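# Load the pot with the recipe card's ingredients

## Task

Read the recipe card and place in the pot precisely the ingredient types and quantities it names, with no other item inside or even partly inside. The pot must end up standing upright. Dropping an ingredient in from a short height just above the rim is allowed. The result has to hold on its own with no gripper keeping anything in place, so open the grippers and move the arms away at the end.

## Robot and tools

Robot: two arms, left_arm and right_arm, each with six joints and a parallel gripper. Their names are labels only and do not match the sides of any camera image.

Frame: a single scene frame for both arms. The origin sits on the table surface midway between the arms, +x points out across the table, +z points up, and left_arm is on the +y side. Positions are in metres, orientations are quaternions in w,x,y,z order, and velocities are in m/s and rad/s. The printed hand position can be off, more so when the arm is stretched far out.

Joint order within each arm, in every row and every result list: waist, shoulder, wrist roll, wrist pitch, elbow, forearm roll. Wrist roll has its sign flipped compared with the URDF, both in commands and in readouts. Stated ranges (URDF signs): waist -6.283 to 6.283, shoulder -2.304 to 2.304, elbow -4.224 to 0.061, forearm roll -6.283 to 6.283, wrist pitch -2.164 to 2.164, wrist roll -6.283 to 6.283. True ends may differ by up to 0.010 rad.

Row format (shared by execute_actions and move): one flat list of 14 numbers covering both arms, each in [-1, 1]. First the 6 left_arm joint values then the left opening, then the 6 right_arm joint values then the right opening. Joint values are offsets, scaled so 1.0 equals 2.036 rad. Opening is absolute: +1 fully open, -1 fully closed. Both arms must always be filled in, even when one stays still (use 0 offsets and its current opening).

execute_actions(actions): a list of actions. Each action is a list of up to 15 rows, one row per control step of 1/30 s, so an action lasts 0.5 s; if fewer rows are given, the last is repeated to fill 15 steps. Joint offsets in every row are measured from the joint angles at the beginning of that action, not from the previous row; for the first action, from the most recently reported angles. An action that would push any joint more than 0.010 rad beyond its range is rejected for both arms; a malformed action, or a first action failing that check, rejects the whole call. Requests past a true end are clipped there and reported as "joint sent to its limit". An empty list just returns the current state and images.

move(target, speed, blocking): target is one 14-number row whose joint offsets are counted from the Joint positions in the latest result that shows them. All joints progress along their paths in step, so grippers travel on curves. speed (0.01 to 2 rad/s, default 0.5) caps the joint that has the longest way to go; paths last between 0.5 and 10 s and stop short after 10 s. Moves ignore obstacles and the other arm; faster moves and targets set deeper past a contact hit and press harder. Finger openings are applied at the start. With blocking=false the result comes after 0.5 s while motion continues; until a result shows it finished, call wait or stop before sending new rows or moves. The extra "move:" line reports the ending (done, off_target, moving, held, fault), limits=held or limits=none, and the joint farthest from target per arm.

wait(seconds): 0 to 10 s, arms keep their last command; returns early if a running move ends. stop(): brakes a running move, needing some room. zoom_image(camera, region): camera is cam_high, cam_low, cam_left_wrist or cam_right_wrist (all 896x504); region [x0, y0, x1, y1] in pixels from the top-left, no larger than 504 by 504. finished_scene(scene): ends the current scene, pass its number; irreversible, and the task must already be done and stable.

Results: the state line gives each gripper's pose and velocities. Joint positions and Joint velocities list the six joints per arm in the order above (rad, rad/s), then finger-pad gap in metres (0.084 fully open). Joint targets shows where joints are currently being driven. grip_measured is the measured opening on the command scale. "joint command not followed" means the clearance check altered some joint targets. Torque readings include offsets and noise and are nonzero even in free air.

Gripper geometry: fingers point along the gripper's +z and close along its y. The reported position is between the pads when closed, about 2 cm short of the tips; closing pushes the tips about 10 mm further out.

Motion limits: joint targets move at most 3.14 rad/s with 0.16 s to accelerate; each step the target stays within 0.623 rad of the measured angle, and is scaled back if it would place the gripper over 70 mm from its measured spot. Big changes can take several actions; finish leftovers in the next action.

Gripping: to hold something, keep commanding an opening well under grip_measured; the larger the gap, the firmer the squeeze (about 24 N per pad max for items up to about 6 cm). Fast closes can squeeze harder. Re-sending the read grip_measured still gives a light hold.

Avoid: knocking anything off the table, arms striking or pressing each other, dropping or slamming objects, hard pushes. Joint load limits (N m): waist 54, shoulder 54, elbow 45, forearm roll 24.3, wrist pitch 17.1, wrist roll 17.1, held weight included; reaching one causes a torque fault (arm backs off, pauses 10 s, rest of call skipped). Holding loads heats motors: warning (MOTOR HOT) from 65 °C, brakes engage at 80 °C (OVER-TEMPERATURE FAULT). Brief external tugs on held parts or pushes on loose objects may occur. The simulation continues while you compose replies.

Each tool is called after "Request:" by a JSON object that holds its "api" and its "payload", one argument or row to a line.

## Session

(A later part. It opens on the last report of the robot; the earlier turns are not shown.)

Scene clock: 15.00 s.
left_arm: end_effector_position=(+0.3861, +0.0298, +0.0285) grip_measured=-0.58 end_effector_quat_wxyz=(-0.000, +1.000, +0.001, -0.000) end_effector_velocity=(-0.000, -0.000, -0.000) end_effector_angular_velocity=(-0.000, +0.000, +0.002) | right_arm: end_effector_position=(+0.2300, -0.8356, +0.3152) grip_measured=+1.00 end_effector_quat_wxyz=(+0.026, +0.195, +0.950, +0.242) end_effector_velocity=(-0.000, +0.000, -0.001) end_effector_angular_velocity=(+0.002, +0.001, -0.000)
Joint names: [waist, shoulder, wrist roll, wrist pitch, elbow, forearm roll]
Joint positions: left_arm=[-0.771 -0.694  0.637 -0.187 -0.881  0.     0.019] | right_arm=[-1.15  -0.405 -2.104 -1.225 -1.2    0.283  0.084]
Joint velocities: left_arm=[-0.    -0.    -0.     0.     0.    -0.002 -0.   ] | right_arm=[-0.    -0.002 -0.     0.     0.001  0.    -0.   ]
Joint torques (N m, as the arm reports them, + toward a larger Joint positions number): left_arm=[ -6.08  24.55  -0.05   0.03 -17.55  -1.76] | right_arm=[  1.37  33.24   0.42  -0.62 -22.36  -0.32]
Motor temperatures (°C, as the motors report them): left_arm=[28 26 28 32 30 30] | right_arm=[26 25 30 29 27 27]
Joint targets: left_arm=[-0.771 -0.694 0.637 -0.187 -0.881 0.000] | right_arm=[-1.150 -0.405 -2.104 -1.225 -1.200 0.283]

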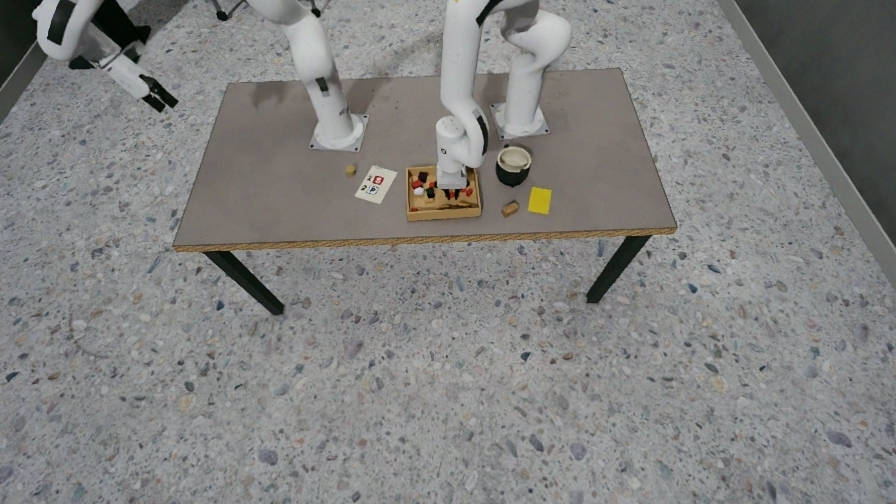

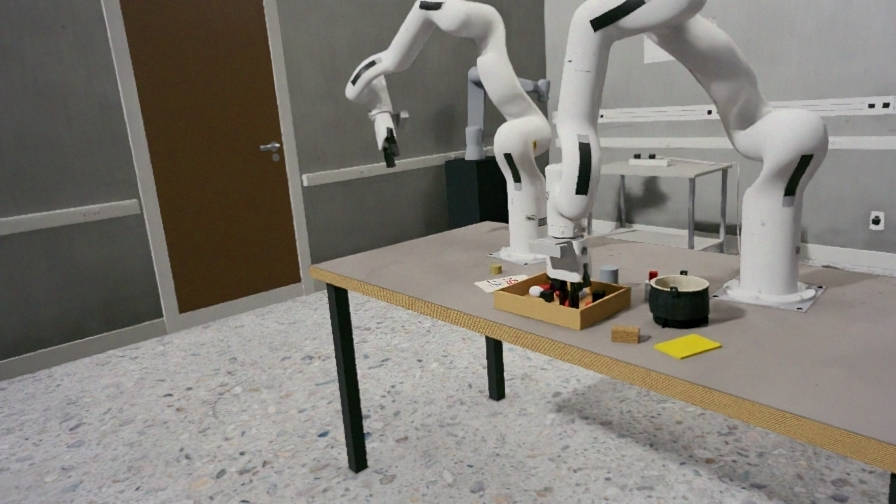

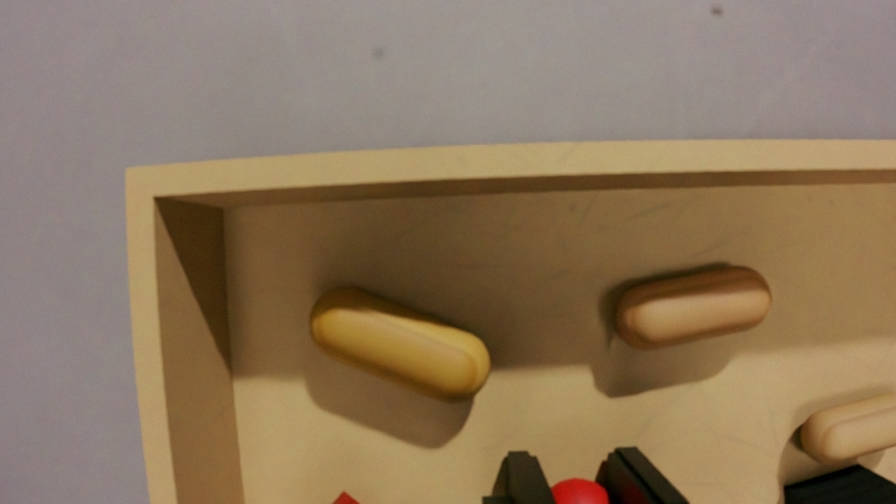

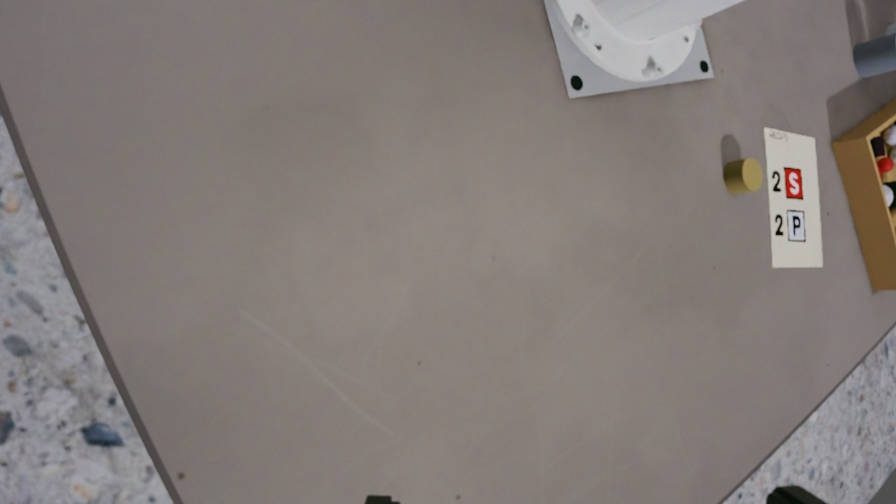

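Request:
{"api": "move", "payload": {
  "target": [0,0.1302,0,-0.1193,0.0109,0,-0.85,0,0,0,0,0,0,1],
  "speed": 0.35
}}

Request:
{"api": "move", "payload": {
  "target": [0.2001,0.1812,0,0.058,0.2392,0,-0.85,0,0,0,0,0,0,1],
  "speed": 0.5
}}

Scene clock: 17.17 s.
left_arm: end_effector_position=(+0.3861, +0.0298, +0.1491) grip_measured=-0.58 end_effector_quat_wxyz=(-0.000, +1.000, +0.001, -0.000) end_effector_velocity=(+0.000, -0.000, +0.002) end_effector_angular_velocity=(-0.001, -0.002, -0.001) | right_arm: end_effector_position=(+0.2300, -0.8356, +0.3152) grip_measured=+1.00 end_effector_quat_wxyz=(+0.026, +0.195, +0.950, +0.242) end_effector_velocity=(-0.000, +0.001, -0.002) end_effector_angular_velocity=(+0.004, +0.001, -0.000)
Joint names: [waist, shoulder, wrist roll, wrist pitch, elbow, forearm roll]
Joint positions: left_arm=[-0.771 -0.43   0.637 -0.43  -0.859  0.     0.019] | right_arm=[-1.15  -0.405 -2.104 -1.225 -1.2    0.283  0.084]
Joint velocities: left_arm=[-0.     0.003 -0.    -0.001 -0.     0.    -0.   ] | right_arm=[ 0.    -0.003 -0.     0.     0.001 -0.    -0.   ]
Joint torques (N m, as the arm reports them, + toward a larger Joint positions number): left_arm=[ -5.54  21.89  -0.12  -0.19 -23.37  -0.85] | right_arm=[  1.09  33.72   0.42  -0.56 -22.41  -0.3 ]
Motor temperatures (°C, as the motors report them): left_arm=[28 26 28 32 30 30] | right_arm=[26 25 30 29 27 27]
Joint targets: left_arm=[-0.771 -0.429 0.637 -0.430 -0.859 0.000] | right_arm=[-1.150 -0.405 -2.104 -1.225 -1.200 0.283]
move: done; limits=none; left_arm: farthest joint: the shoulder, 0.001 radians from its target (0.265 radians at the start); right_arm: farthest joint: the waist, 0.000 radians from its target (0.000 radians at the start)

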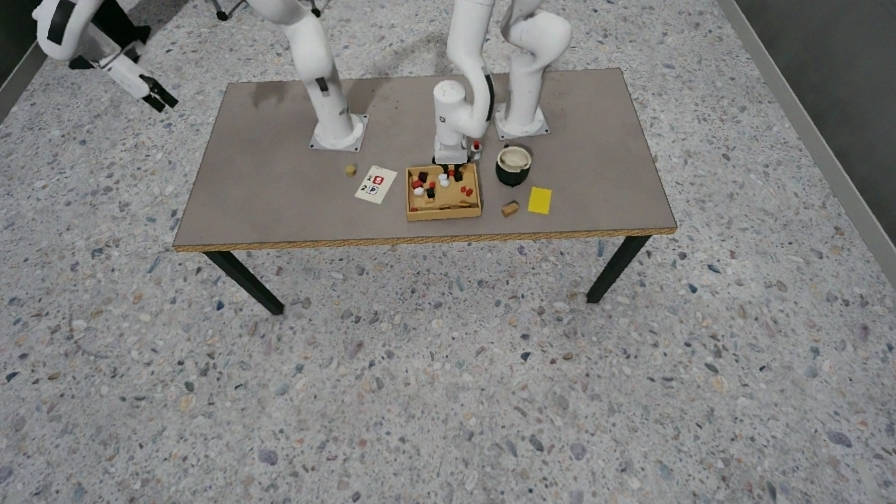

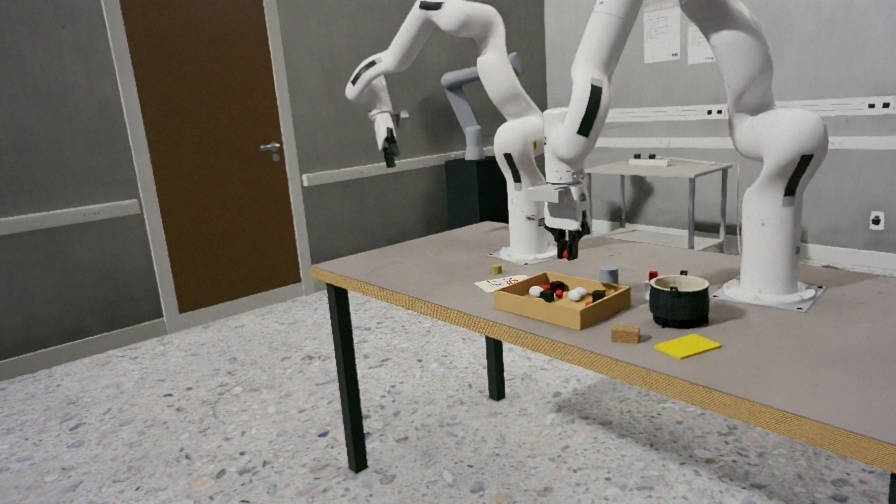

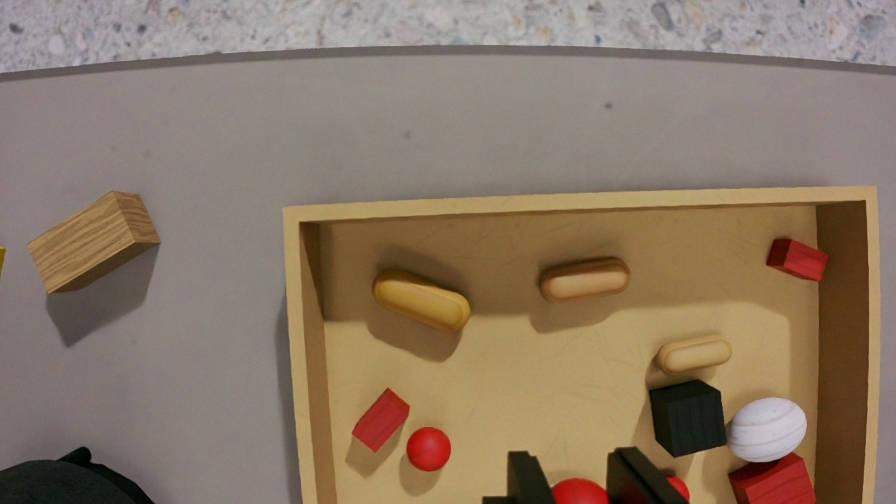

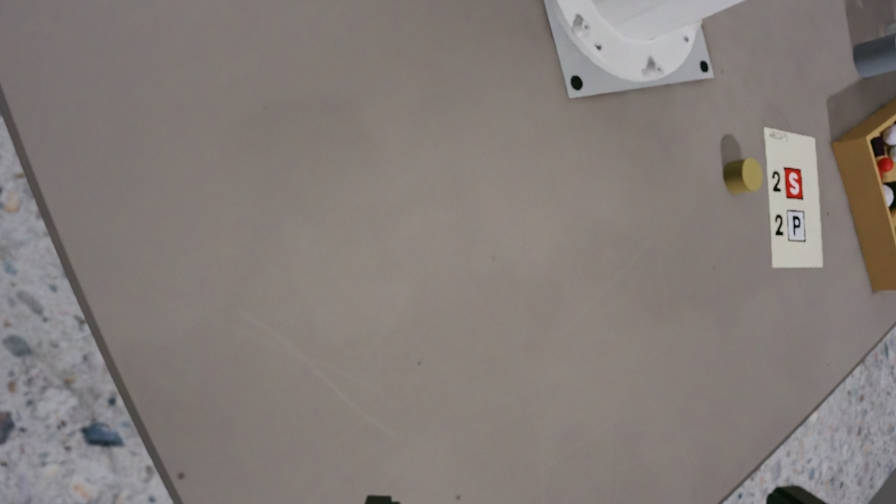

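Scene clock: 18.77 s.
left_arm: end_effector_position=(+0.2923, +0.2451, +0.1492) grip_measured=-0.58 end_effector_quat_wxyz=(-0.000, +0.979, +0.203, -0.000) end_effector_velocity=(-0.001, +0.001, -0.000) end_effector_angular_velocity=(+0.001, +0.001, +0.001) | right_arm: end_effector_position=(+0.2300, -0.8356, +0.3152) grip_measured=+1.00 end_effector_quat_wxyz=(+0.026, +0.195, +0.950, +0.242) end_effector_velocity=(+0.000, +0.001, -0.001) end_effector_angular_velocity=(+0.001, +0.000, -0.000)
Joint names: [waist, shoulder, wrist roll, wrist pitch, elbow, forearm roll]
Joint positions: left_arm=[-0.364 -0.061  0.637 -0.312 -0.372  0.     0.019] | right_arm=[-1.15  -0.405 -2.104 -1.225 -1.2    0.283  0.084]
Joint velocities: left_arm=[ 0.002  0.002 -0.    -0.001  0.003  0.001  0.   ] | right_arm=[ 0.    -0.001 -0.     0.001  0.001  0.     0.   ]
Joint torques (N m, as the arm reports them, + toward a larger Joint positions number): left_arm=[ -7.46  12.47  -0.02  -0.17 -20.15  -1.43] | right_arm=[  1.06  33.03   0.42  -0.54 -22.38  -0.59]
Motor temperatures (°C, as the motors report them): left_arm=[28 26 28 32 30 30] | right_arm=[26 25 30 29 27 27]
Joint targets: left_arm=[-0.363 -0.061 0.637 -0.312 -0.372 0.000] | right_arm=[-1.150 -0.405 -2.104 -1.225 -1.200 0.283]
move: done; limits=none; left_arm: farthest joint: the waist, 0.000 radians from its target (0.407 radians at the start); right_arm: farthest joint: the waist, 0.000 radians from its target (0.000 radians at the start)

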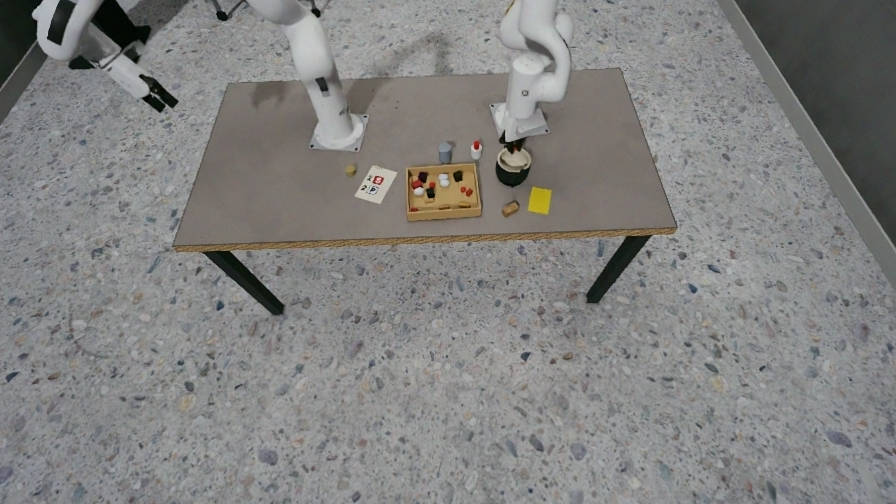

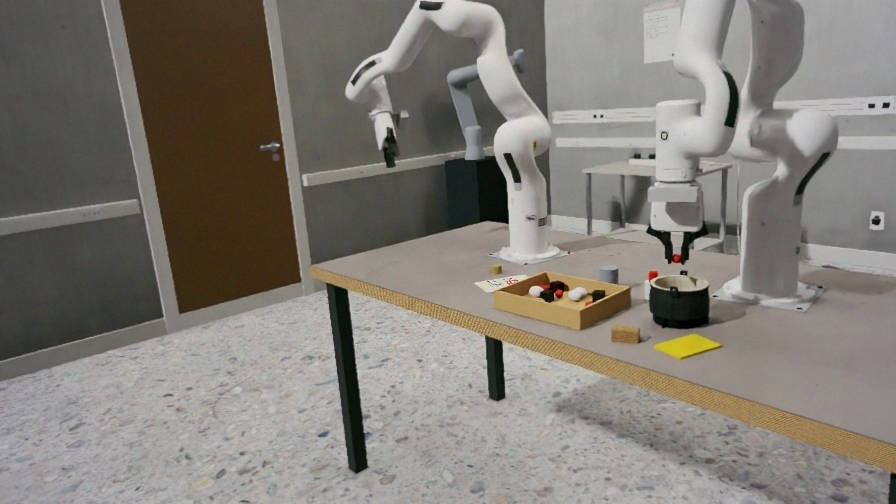

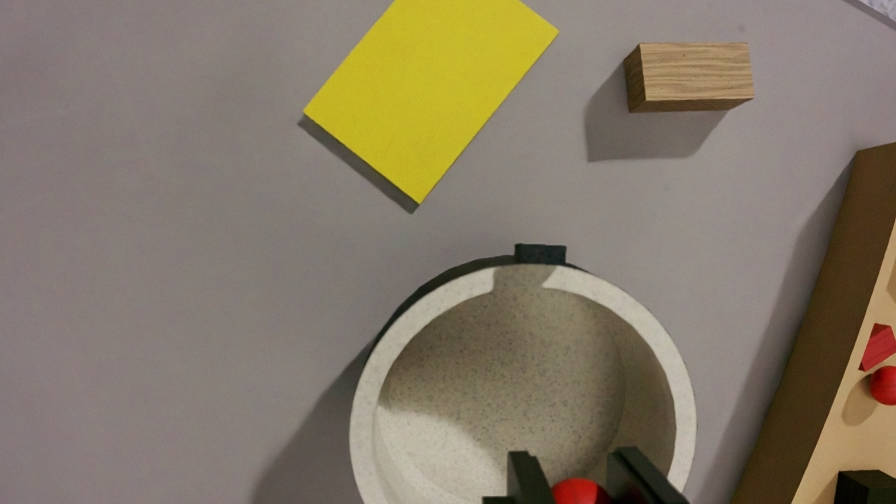

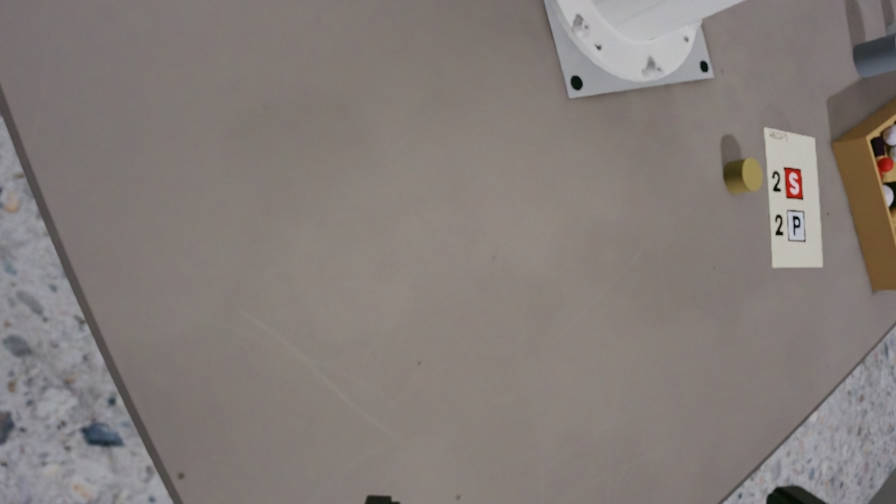

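Request:
{"api": "move", "payload": {
  "target": [0,-0.093,0,0.094,0.001,0,-0.85,0,0,0,0,0,0,1],
  "speed": 0.3
}}

Request:
{"api": "execute_actions", "payload": {
  "actions": [
    [[0,0,0,0,0,0,-0.6,0,0,0,0,0,0,1],[0,0,0,0,0,0,-0.5,0,0,0,0,0,0,1],[0,0,0,0,0,0,-0.4,0,0,0,0,0,0,1],[0,0,0,0,0,0,-0.28,0,0,0,0,0,0,1]]
  ]
}}

Request:
{"api": "move", "payload": {
  "target": [0,0.093,0,-0.094,-0.001,0,-0.28,0,0,0,0,0,0,1],
  "speed": 0.4
}}

Scene clock: 20.73 s.
left_arm: end_effector_position=(+0.2918, +0.2452, +0.0925) grip_measured=-0.58 end_effector_quat_wxyz=(-0.000, +0.979, +0.203, -0.000) end_effector_velocity=(-0.000, +0.001, -0.001) end_effector_angular_velocity=(+0.000, +0.001, +0.002) | right_arm: end_effector_position=(+0.2300, -0.8356, +0.3152) grip_measured=+1.00 end_effector_quat_wxyz=(+0.026, +0.195, +0.950, +0.242) end_effector_velocity=(-0.000, -0.000, -0.000) end_effector_angular_velocity=(+0.000, +0.001, +0.001)
Joint names: [waist, shoulder, wrist roll, wrist pitch, elbow, forearm roll]
Joint positions: left_arm=[-0.364 -0.25   0.637 -0.121 -0.37   0.     0.019] | right_arm=[-1.15  -0.405 -2.104 -1.225 -1.2    0.283  0.084]
Joint velocities: left_arm=[ 0.002 -0.002  0.001  0.001  0.     0.    -0.   ] | right_arm=[ 0.    -0.001 -0.    -0.    -0.001 -0.001  0.   ]
Joint torques (N m, as the arm reports them, + toward a larger Joint positions number): left_arm=[ -5.26  18.26  -0.01  -0.18 -15.41  -2.42] | right_arm=[  0.68  32.63   0.41  -0.66 -22.18  -0.57]
Motor temperatures (°C, as the motors report them): left_arm=[28 26 28 32 30 30] | right_arm=[26 25 30 29 27 27]
Joint targets: left_arm=[-0.364 -0.250 0.637 -0.121 -0.370 0.000] | right_arm=[-1.150 -0.405 -2.104 -1.225 -1.200 0.283]
move: done; limits=none; left_arm: farthest joint: the waist, 0.000 radians from its target (0.001 radians at the start); right_arm: farthest joint: the waist, 0.000 radians from its target (0.000 radians at the start)

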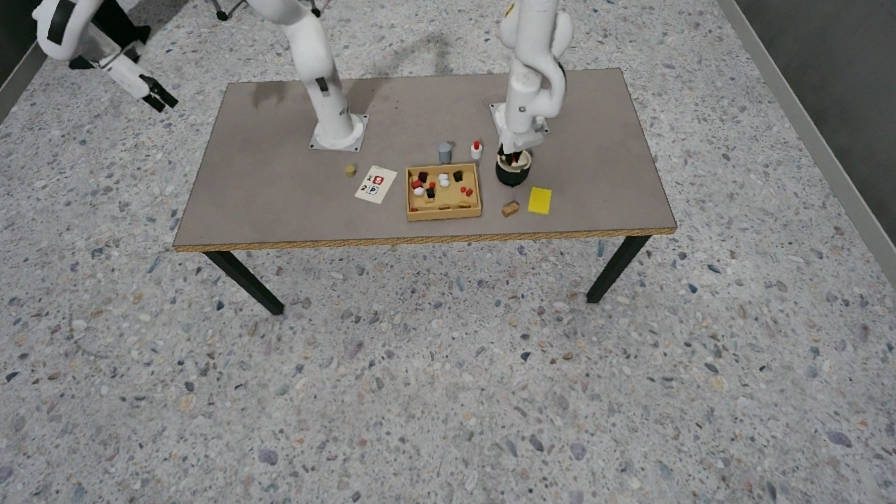

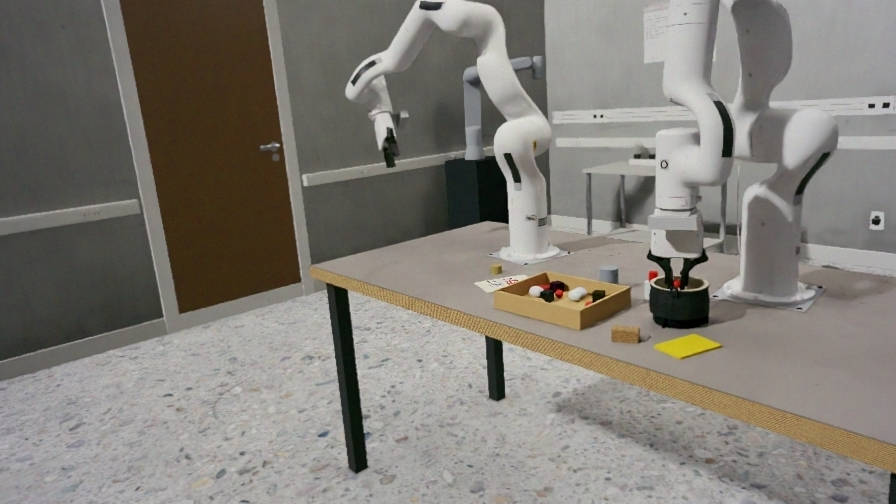

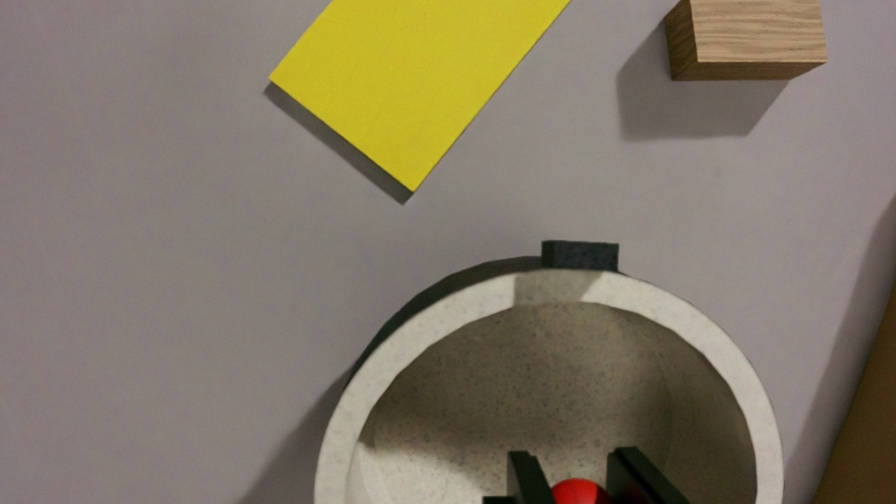

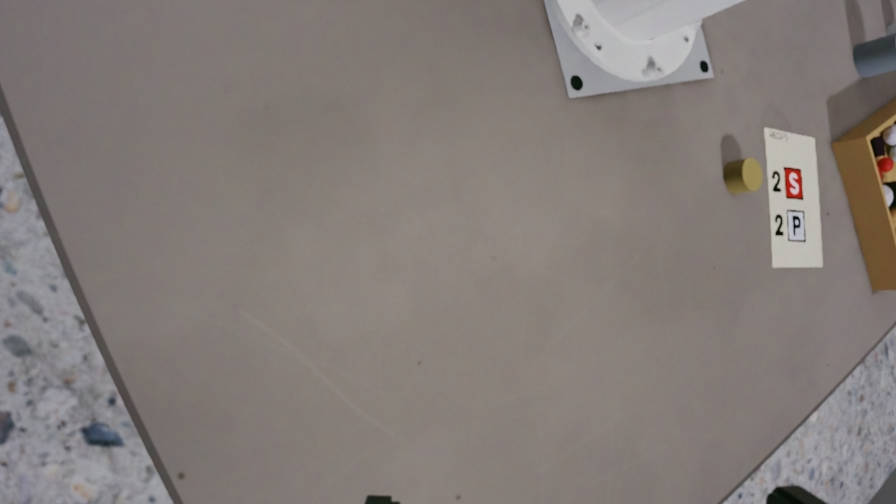

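Scene clock: 21.23 s.
left_arm: end_effector_position=(+0.2918, +0.2452, +0.0925) grip_measured=-0.30 end_effector_quat_wxyz=(-0.000, +0.979, +0.203, -0.000) end_effector_velocity=(-0.000, -0.000, -0.000) end_effector_angular_velocity=(+0.000, +0.000, -0.001) | right_arm: end_effector_position=(+0.2300, -0.8356, +0.3152) grip_measured=+1.00 end_effector_quat_wxyz=(+0.026, +0.195, +0.950, +0.242) end_effector_velocity=(+0.000, +0.001, -0.001) end_effector_angular_velocity=(+0.004, -0.000, -0.002)
Joint names: [waist, shoulder, wrist roll, wrist pitch, elbow, forearm roll]
Joint positions: left_arm=[-0.364 -0.25   0.637 -0.121 -0.37   0.     0.031] | right_arm=[-1.15  -0.405 -2.104 -1.225 -1.2    0.283  0.084]
Joint velocities: left_arm=[-0.001 -0.     0.    -0.     0.     0.     0.   ] | right_arm=[-0.    -0.002 -0.    -0.     0.001  0.002  0.   ]
Joint torques (N m, as the arm reports them, + toward a larger Joint positions number): left_arm=[ -5.6   15.78   0.07  -0.18 -14.93  -1.54] | right_arm=[  1.09  32.69   0.39  -0.6  -22.38  -0.47]
Motor temperatures (°C, as the motors report them): left_arm=[28 26 28 32 30 30] | right_arm=[26 25 30 29 27 27]
Joint targets: left_arm=[-0.364 -0.250 0.637 -0.121 -0.370 0.000] | right_arm=[-1.150 -0.405 -2.104 -1.225 -1.200 0.283]

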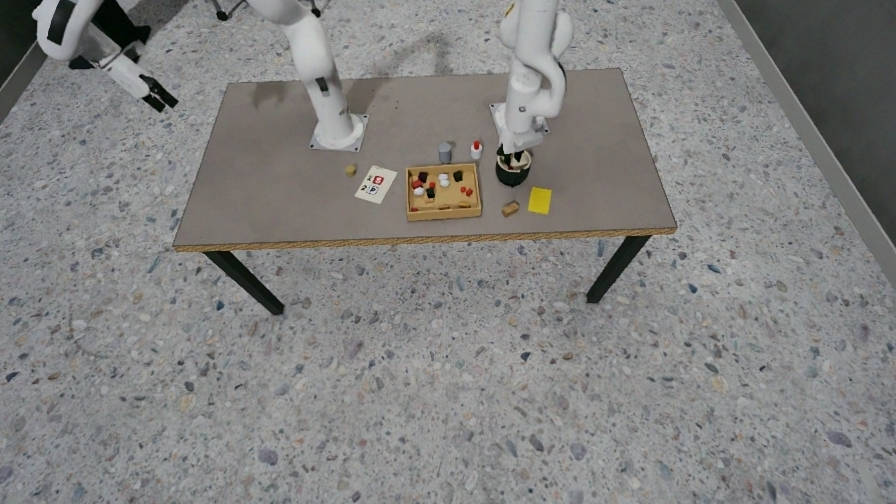

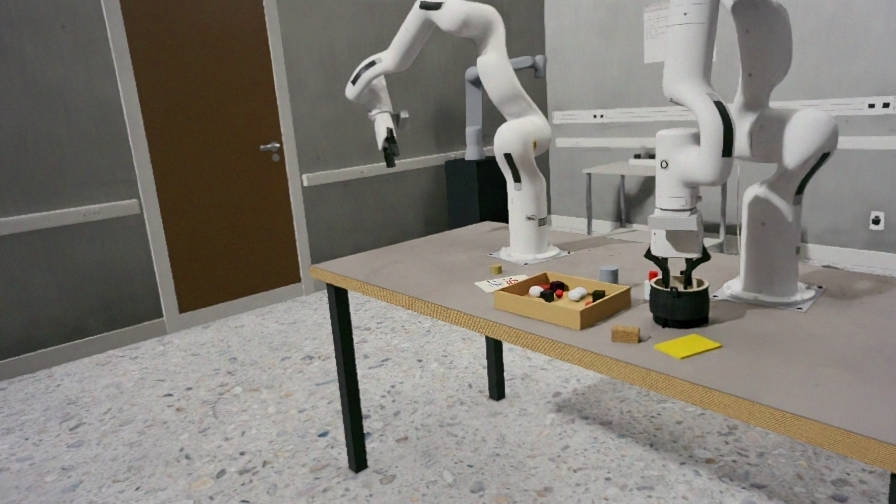

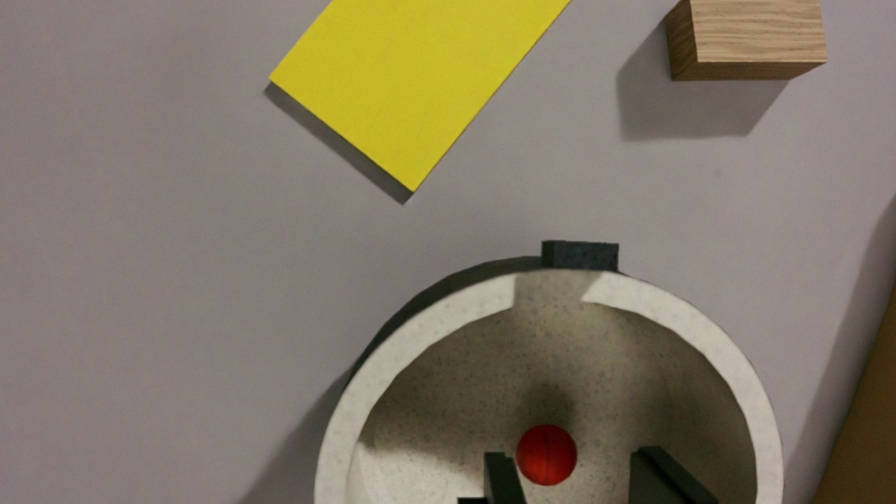

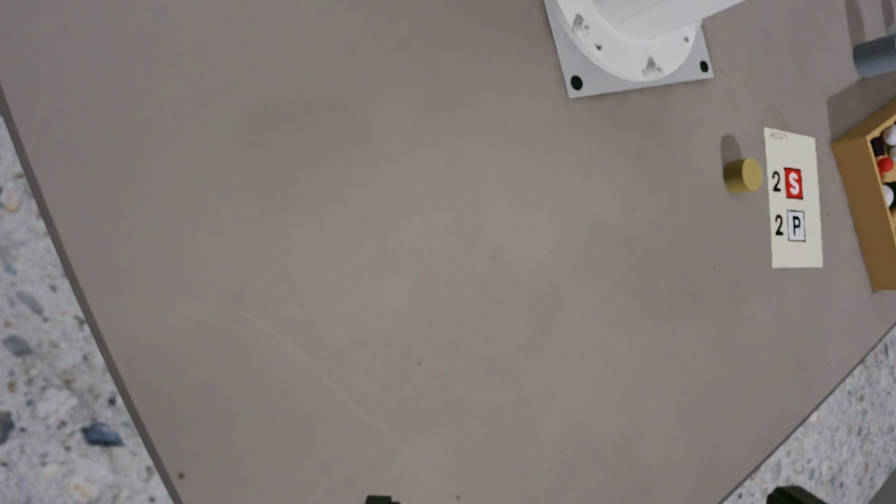

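Scene clock: 22.27 s.
left_arm: end_effector_position=(+0.2923, +0.2451, +0.1492) grip_measured=-0.30 end_effector_quat_wxyz=(-0.000, +0.979, +0.203, -0.000) end_effector_velocity=(+0.000, -0.000, +0.001) end_effector_angular_velocity=(-0.001, -0.002, +0.001) | right_arm: end_effector_position=(+0.2300, -0.8356, +0.3152) grip_measured=+1.00 end_effector_quat_wxyz=(+0.026, +0.195, +0.950, +0.242) end_effector_velocity=(+0.000, -0.000, +0.000) end_effector_angular_velocity=(-0.001, -0.001, +0.000)
Joint names: [waist, shoulder, wrist roll, wrist pitch, elbow, forearm roll]
Joint positions: left_arm=[-0.364 -0.061  0.637 -0.312 -0.372  0.     0.031] | right_arm=[-1.15  -0.405 -2.104 -1.225 -1.2    0.283  0.084]
Joint velocities: left_arm=[-0.     0.003  0.    -0.002 -0.    -0.001 -0.   ] | right_arm=[ 0.     0.     0.     0.    -0.001  0.     0.   ]
Joint torques (N m, as the arm reports them, + toward a larger Joint positions number): left_arm=[ -7.11  12.55  -0.01   0.07 -20.35  -0.76] | right_arm=[  0.86  33.23   0.42  -0.58 -22.41  -0.48]
Motor temperatures (°C, as the motors report them): left_arm=[28 26 28 32 30 30] | right_arm=[26 25 30 29 27 27]
Joint targets: left_arm=[-0.364 -0.061 0.637 -0.312 -0.372 0.000] | right_arm=[-1.150 -0.405 -2.104 -1.225 -1.200 0.283]
move: done; limits=none; left_arm: farthest joint: the waist, 0.000 radians from its target (0.000 radians at the start); right_arm: farthest joint: the waist, 0.000 radians from its target (0.000 radians at the start)

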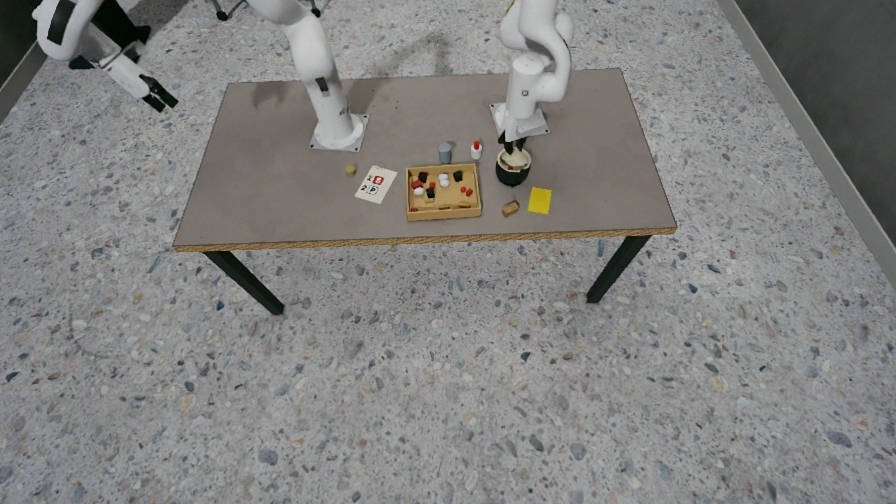

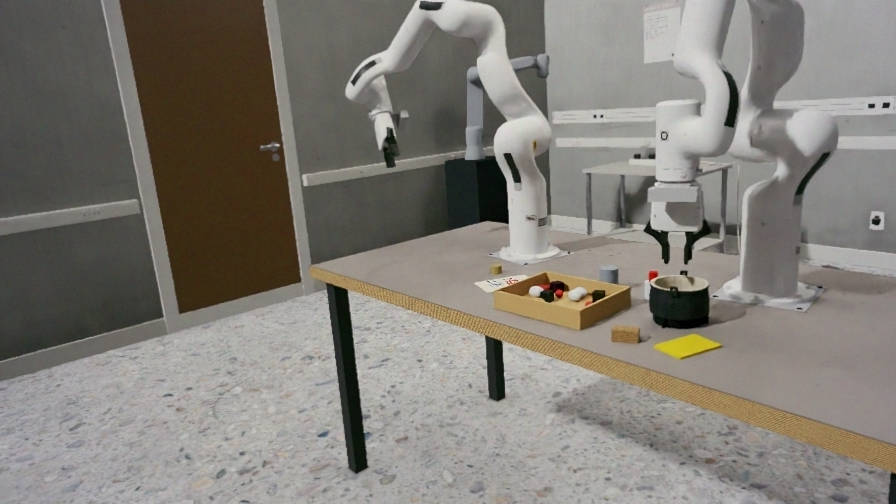

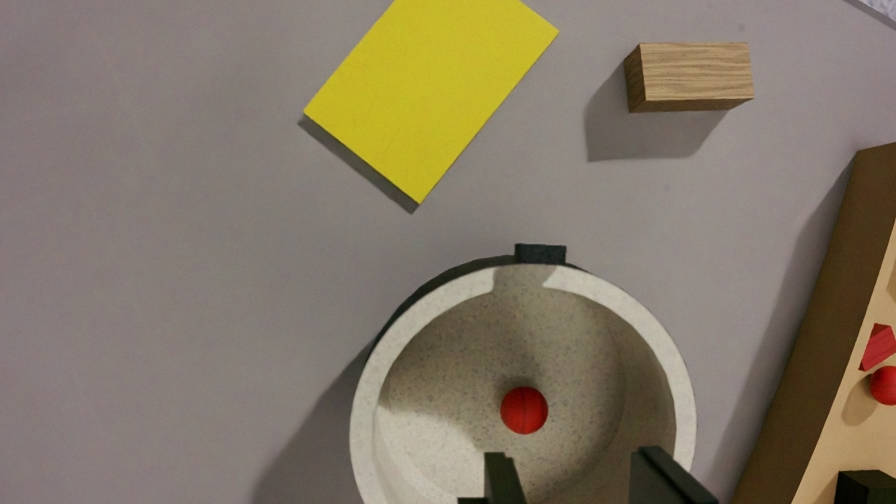

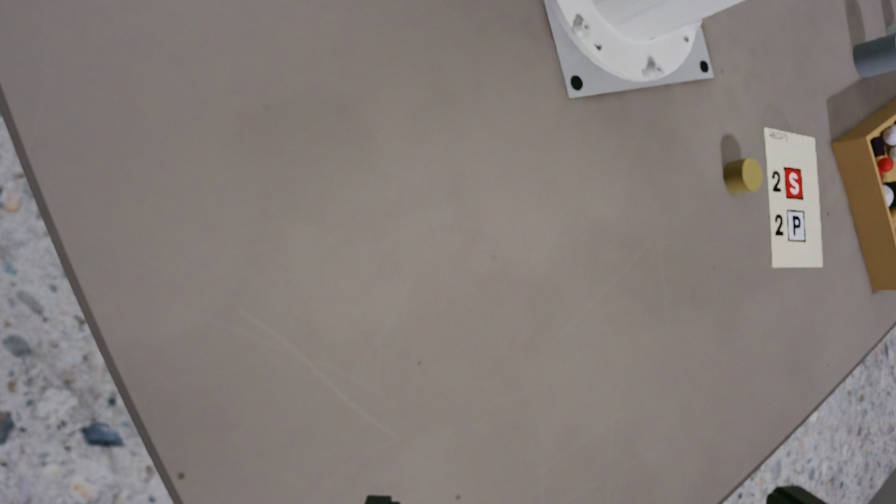

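Request:
{"api": "move", "payload": {
  "target": [-0.2897,-0.2503,0.0898,-0.0021,-0.2528,0,-0.28,0,0,0,0,0,0,1],
  "speed": 0.6
}}

Scene clock: 25.37 s.
left_arm: end_effector_position=(+0.3352, -0.0420, +0.0896) grip_measured=-0.30 end_effector_quat_wxyz=(-0.000, +1.000, +0.001, +0.000) end_effector_velocity=(-0.001, -0.002, -0.001) end_effector_angular_velocity=(+0.000, +0.000, -0.002) | right_arm: end_effector_position=(+0.2300, -0.8356, +0.3152) grip_measured=+1.00 end_effector_quat_wxyz=(+0.026, +0.195, +0.950, +0.242) end_effector_velocity=(-0.000, +0.000, +0.000) end_effector_angular_velocity=(+0.001, +0.000, -0.000)
Joint names: [waist, shoulder, wrist roll, wrist pitch, elbow, forearm roll]
Joint positions: left_arm=[-0.953 -0.57   0.82  -0.316 -0.887  0.     0.031] | right_arm=[-1.15  -0.405 -2.104 -1.225 -1.2    0.283  0.084]
Joint velocities: left_arm=[-0.003 -0.003  0.001 -0.    -0.002 -0.     0.   ] | right_arm=[-0.     0.001 -0.    -0.     0.001  0.    -0.   ]
Joint torques (N m, as the arm reports them, + toward a larger Joint positions number): left_arm=[ -6.44  28.8   -0.11  -0.06 -21.08  -0.67] | right_arm=[  0.81  32.93   0.44  -0.53 -22.38  -0.41]
Motor temperatures (°C, as the motors report them): left_arm=[28 26 28 32 30 30] | right_arm=[26 25 30 29 27 27]
Joint targets: left_arm=[-0.953 -0.571 0.820 -0.316 -0.887 0.000] | right_arm=[-1.150 -0.405 -2.104 -1.225 -1.200 0.283]
move: done; limits=none; left_arm: farthest joint: the waist, 0.001 radians from its target (0.590 radians at the start); right_arm: farthest joint: the waist, 0.000 radians from its target (0.000 radians at the start)

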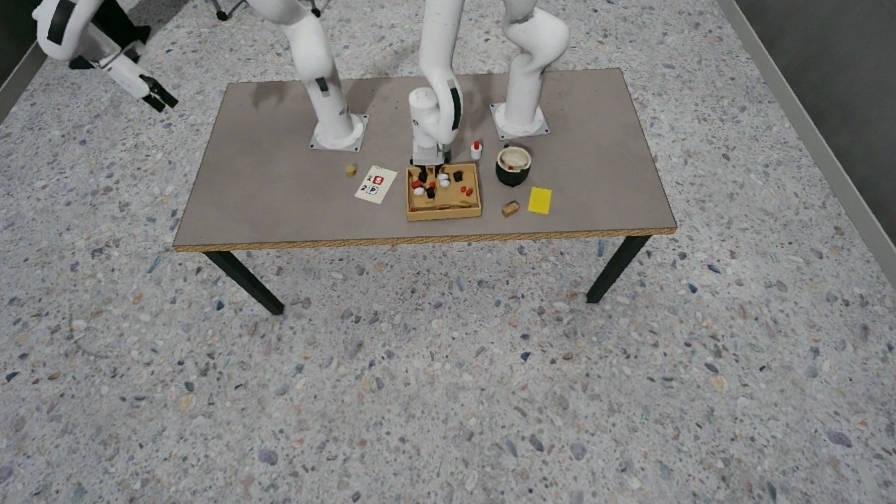

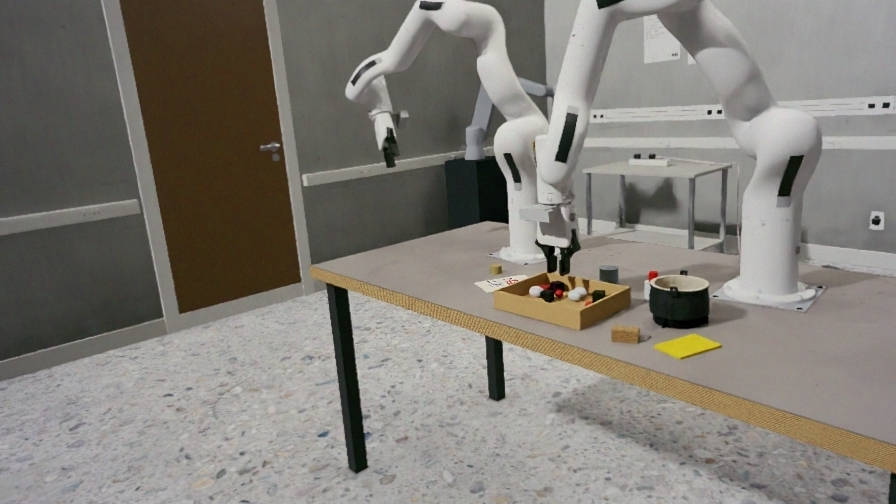

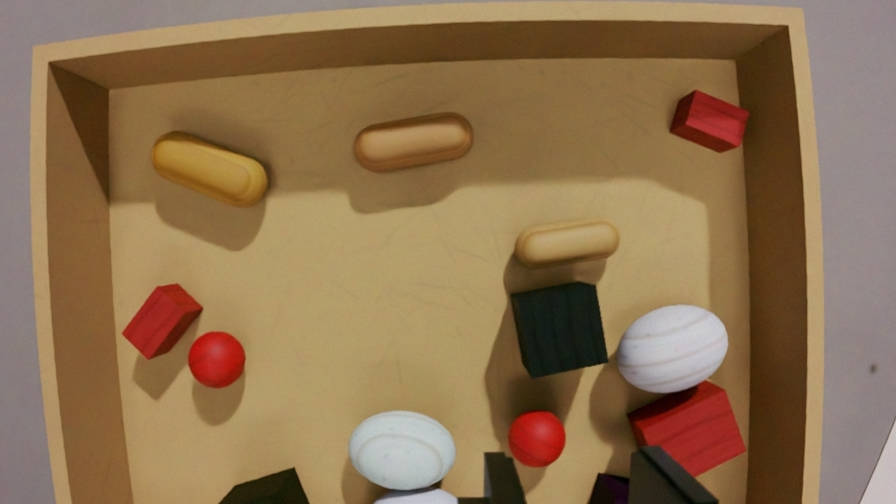

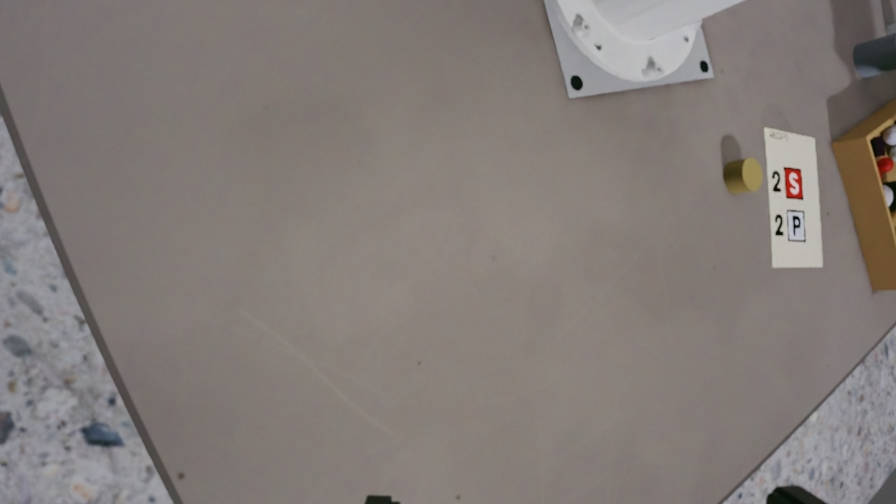

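Request:
{"api": "zoom_image", "payload": {
  "camera": "cam_left_wrist",
  "region": [300,280,800,504]
}}

Request:
{"api": "zoom_image", "payload": {
  "camera": "cam_right_wrist",
  "region": [740,100,896,290]
}}

Region (300, 280, 800, 504) of cam_left_wrist's 896x504 image, scaled by 1.008, with more detail than that image has; it fills the top 226 rows of this view, and the rest is white.

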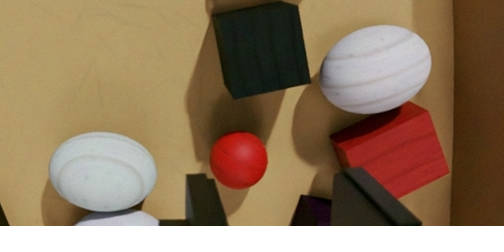

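Region (740, 100, 896, 290) of cam_right_wrist's 896x504 image, scaled by 2.653, with more detail than that image has; it fills the left 414 columns of this view, and the rest is white.

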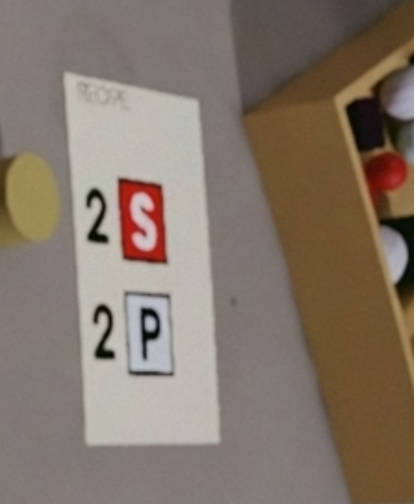

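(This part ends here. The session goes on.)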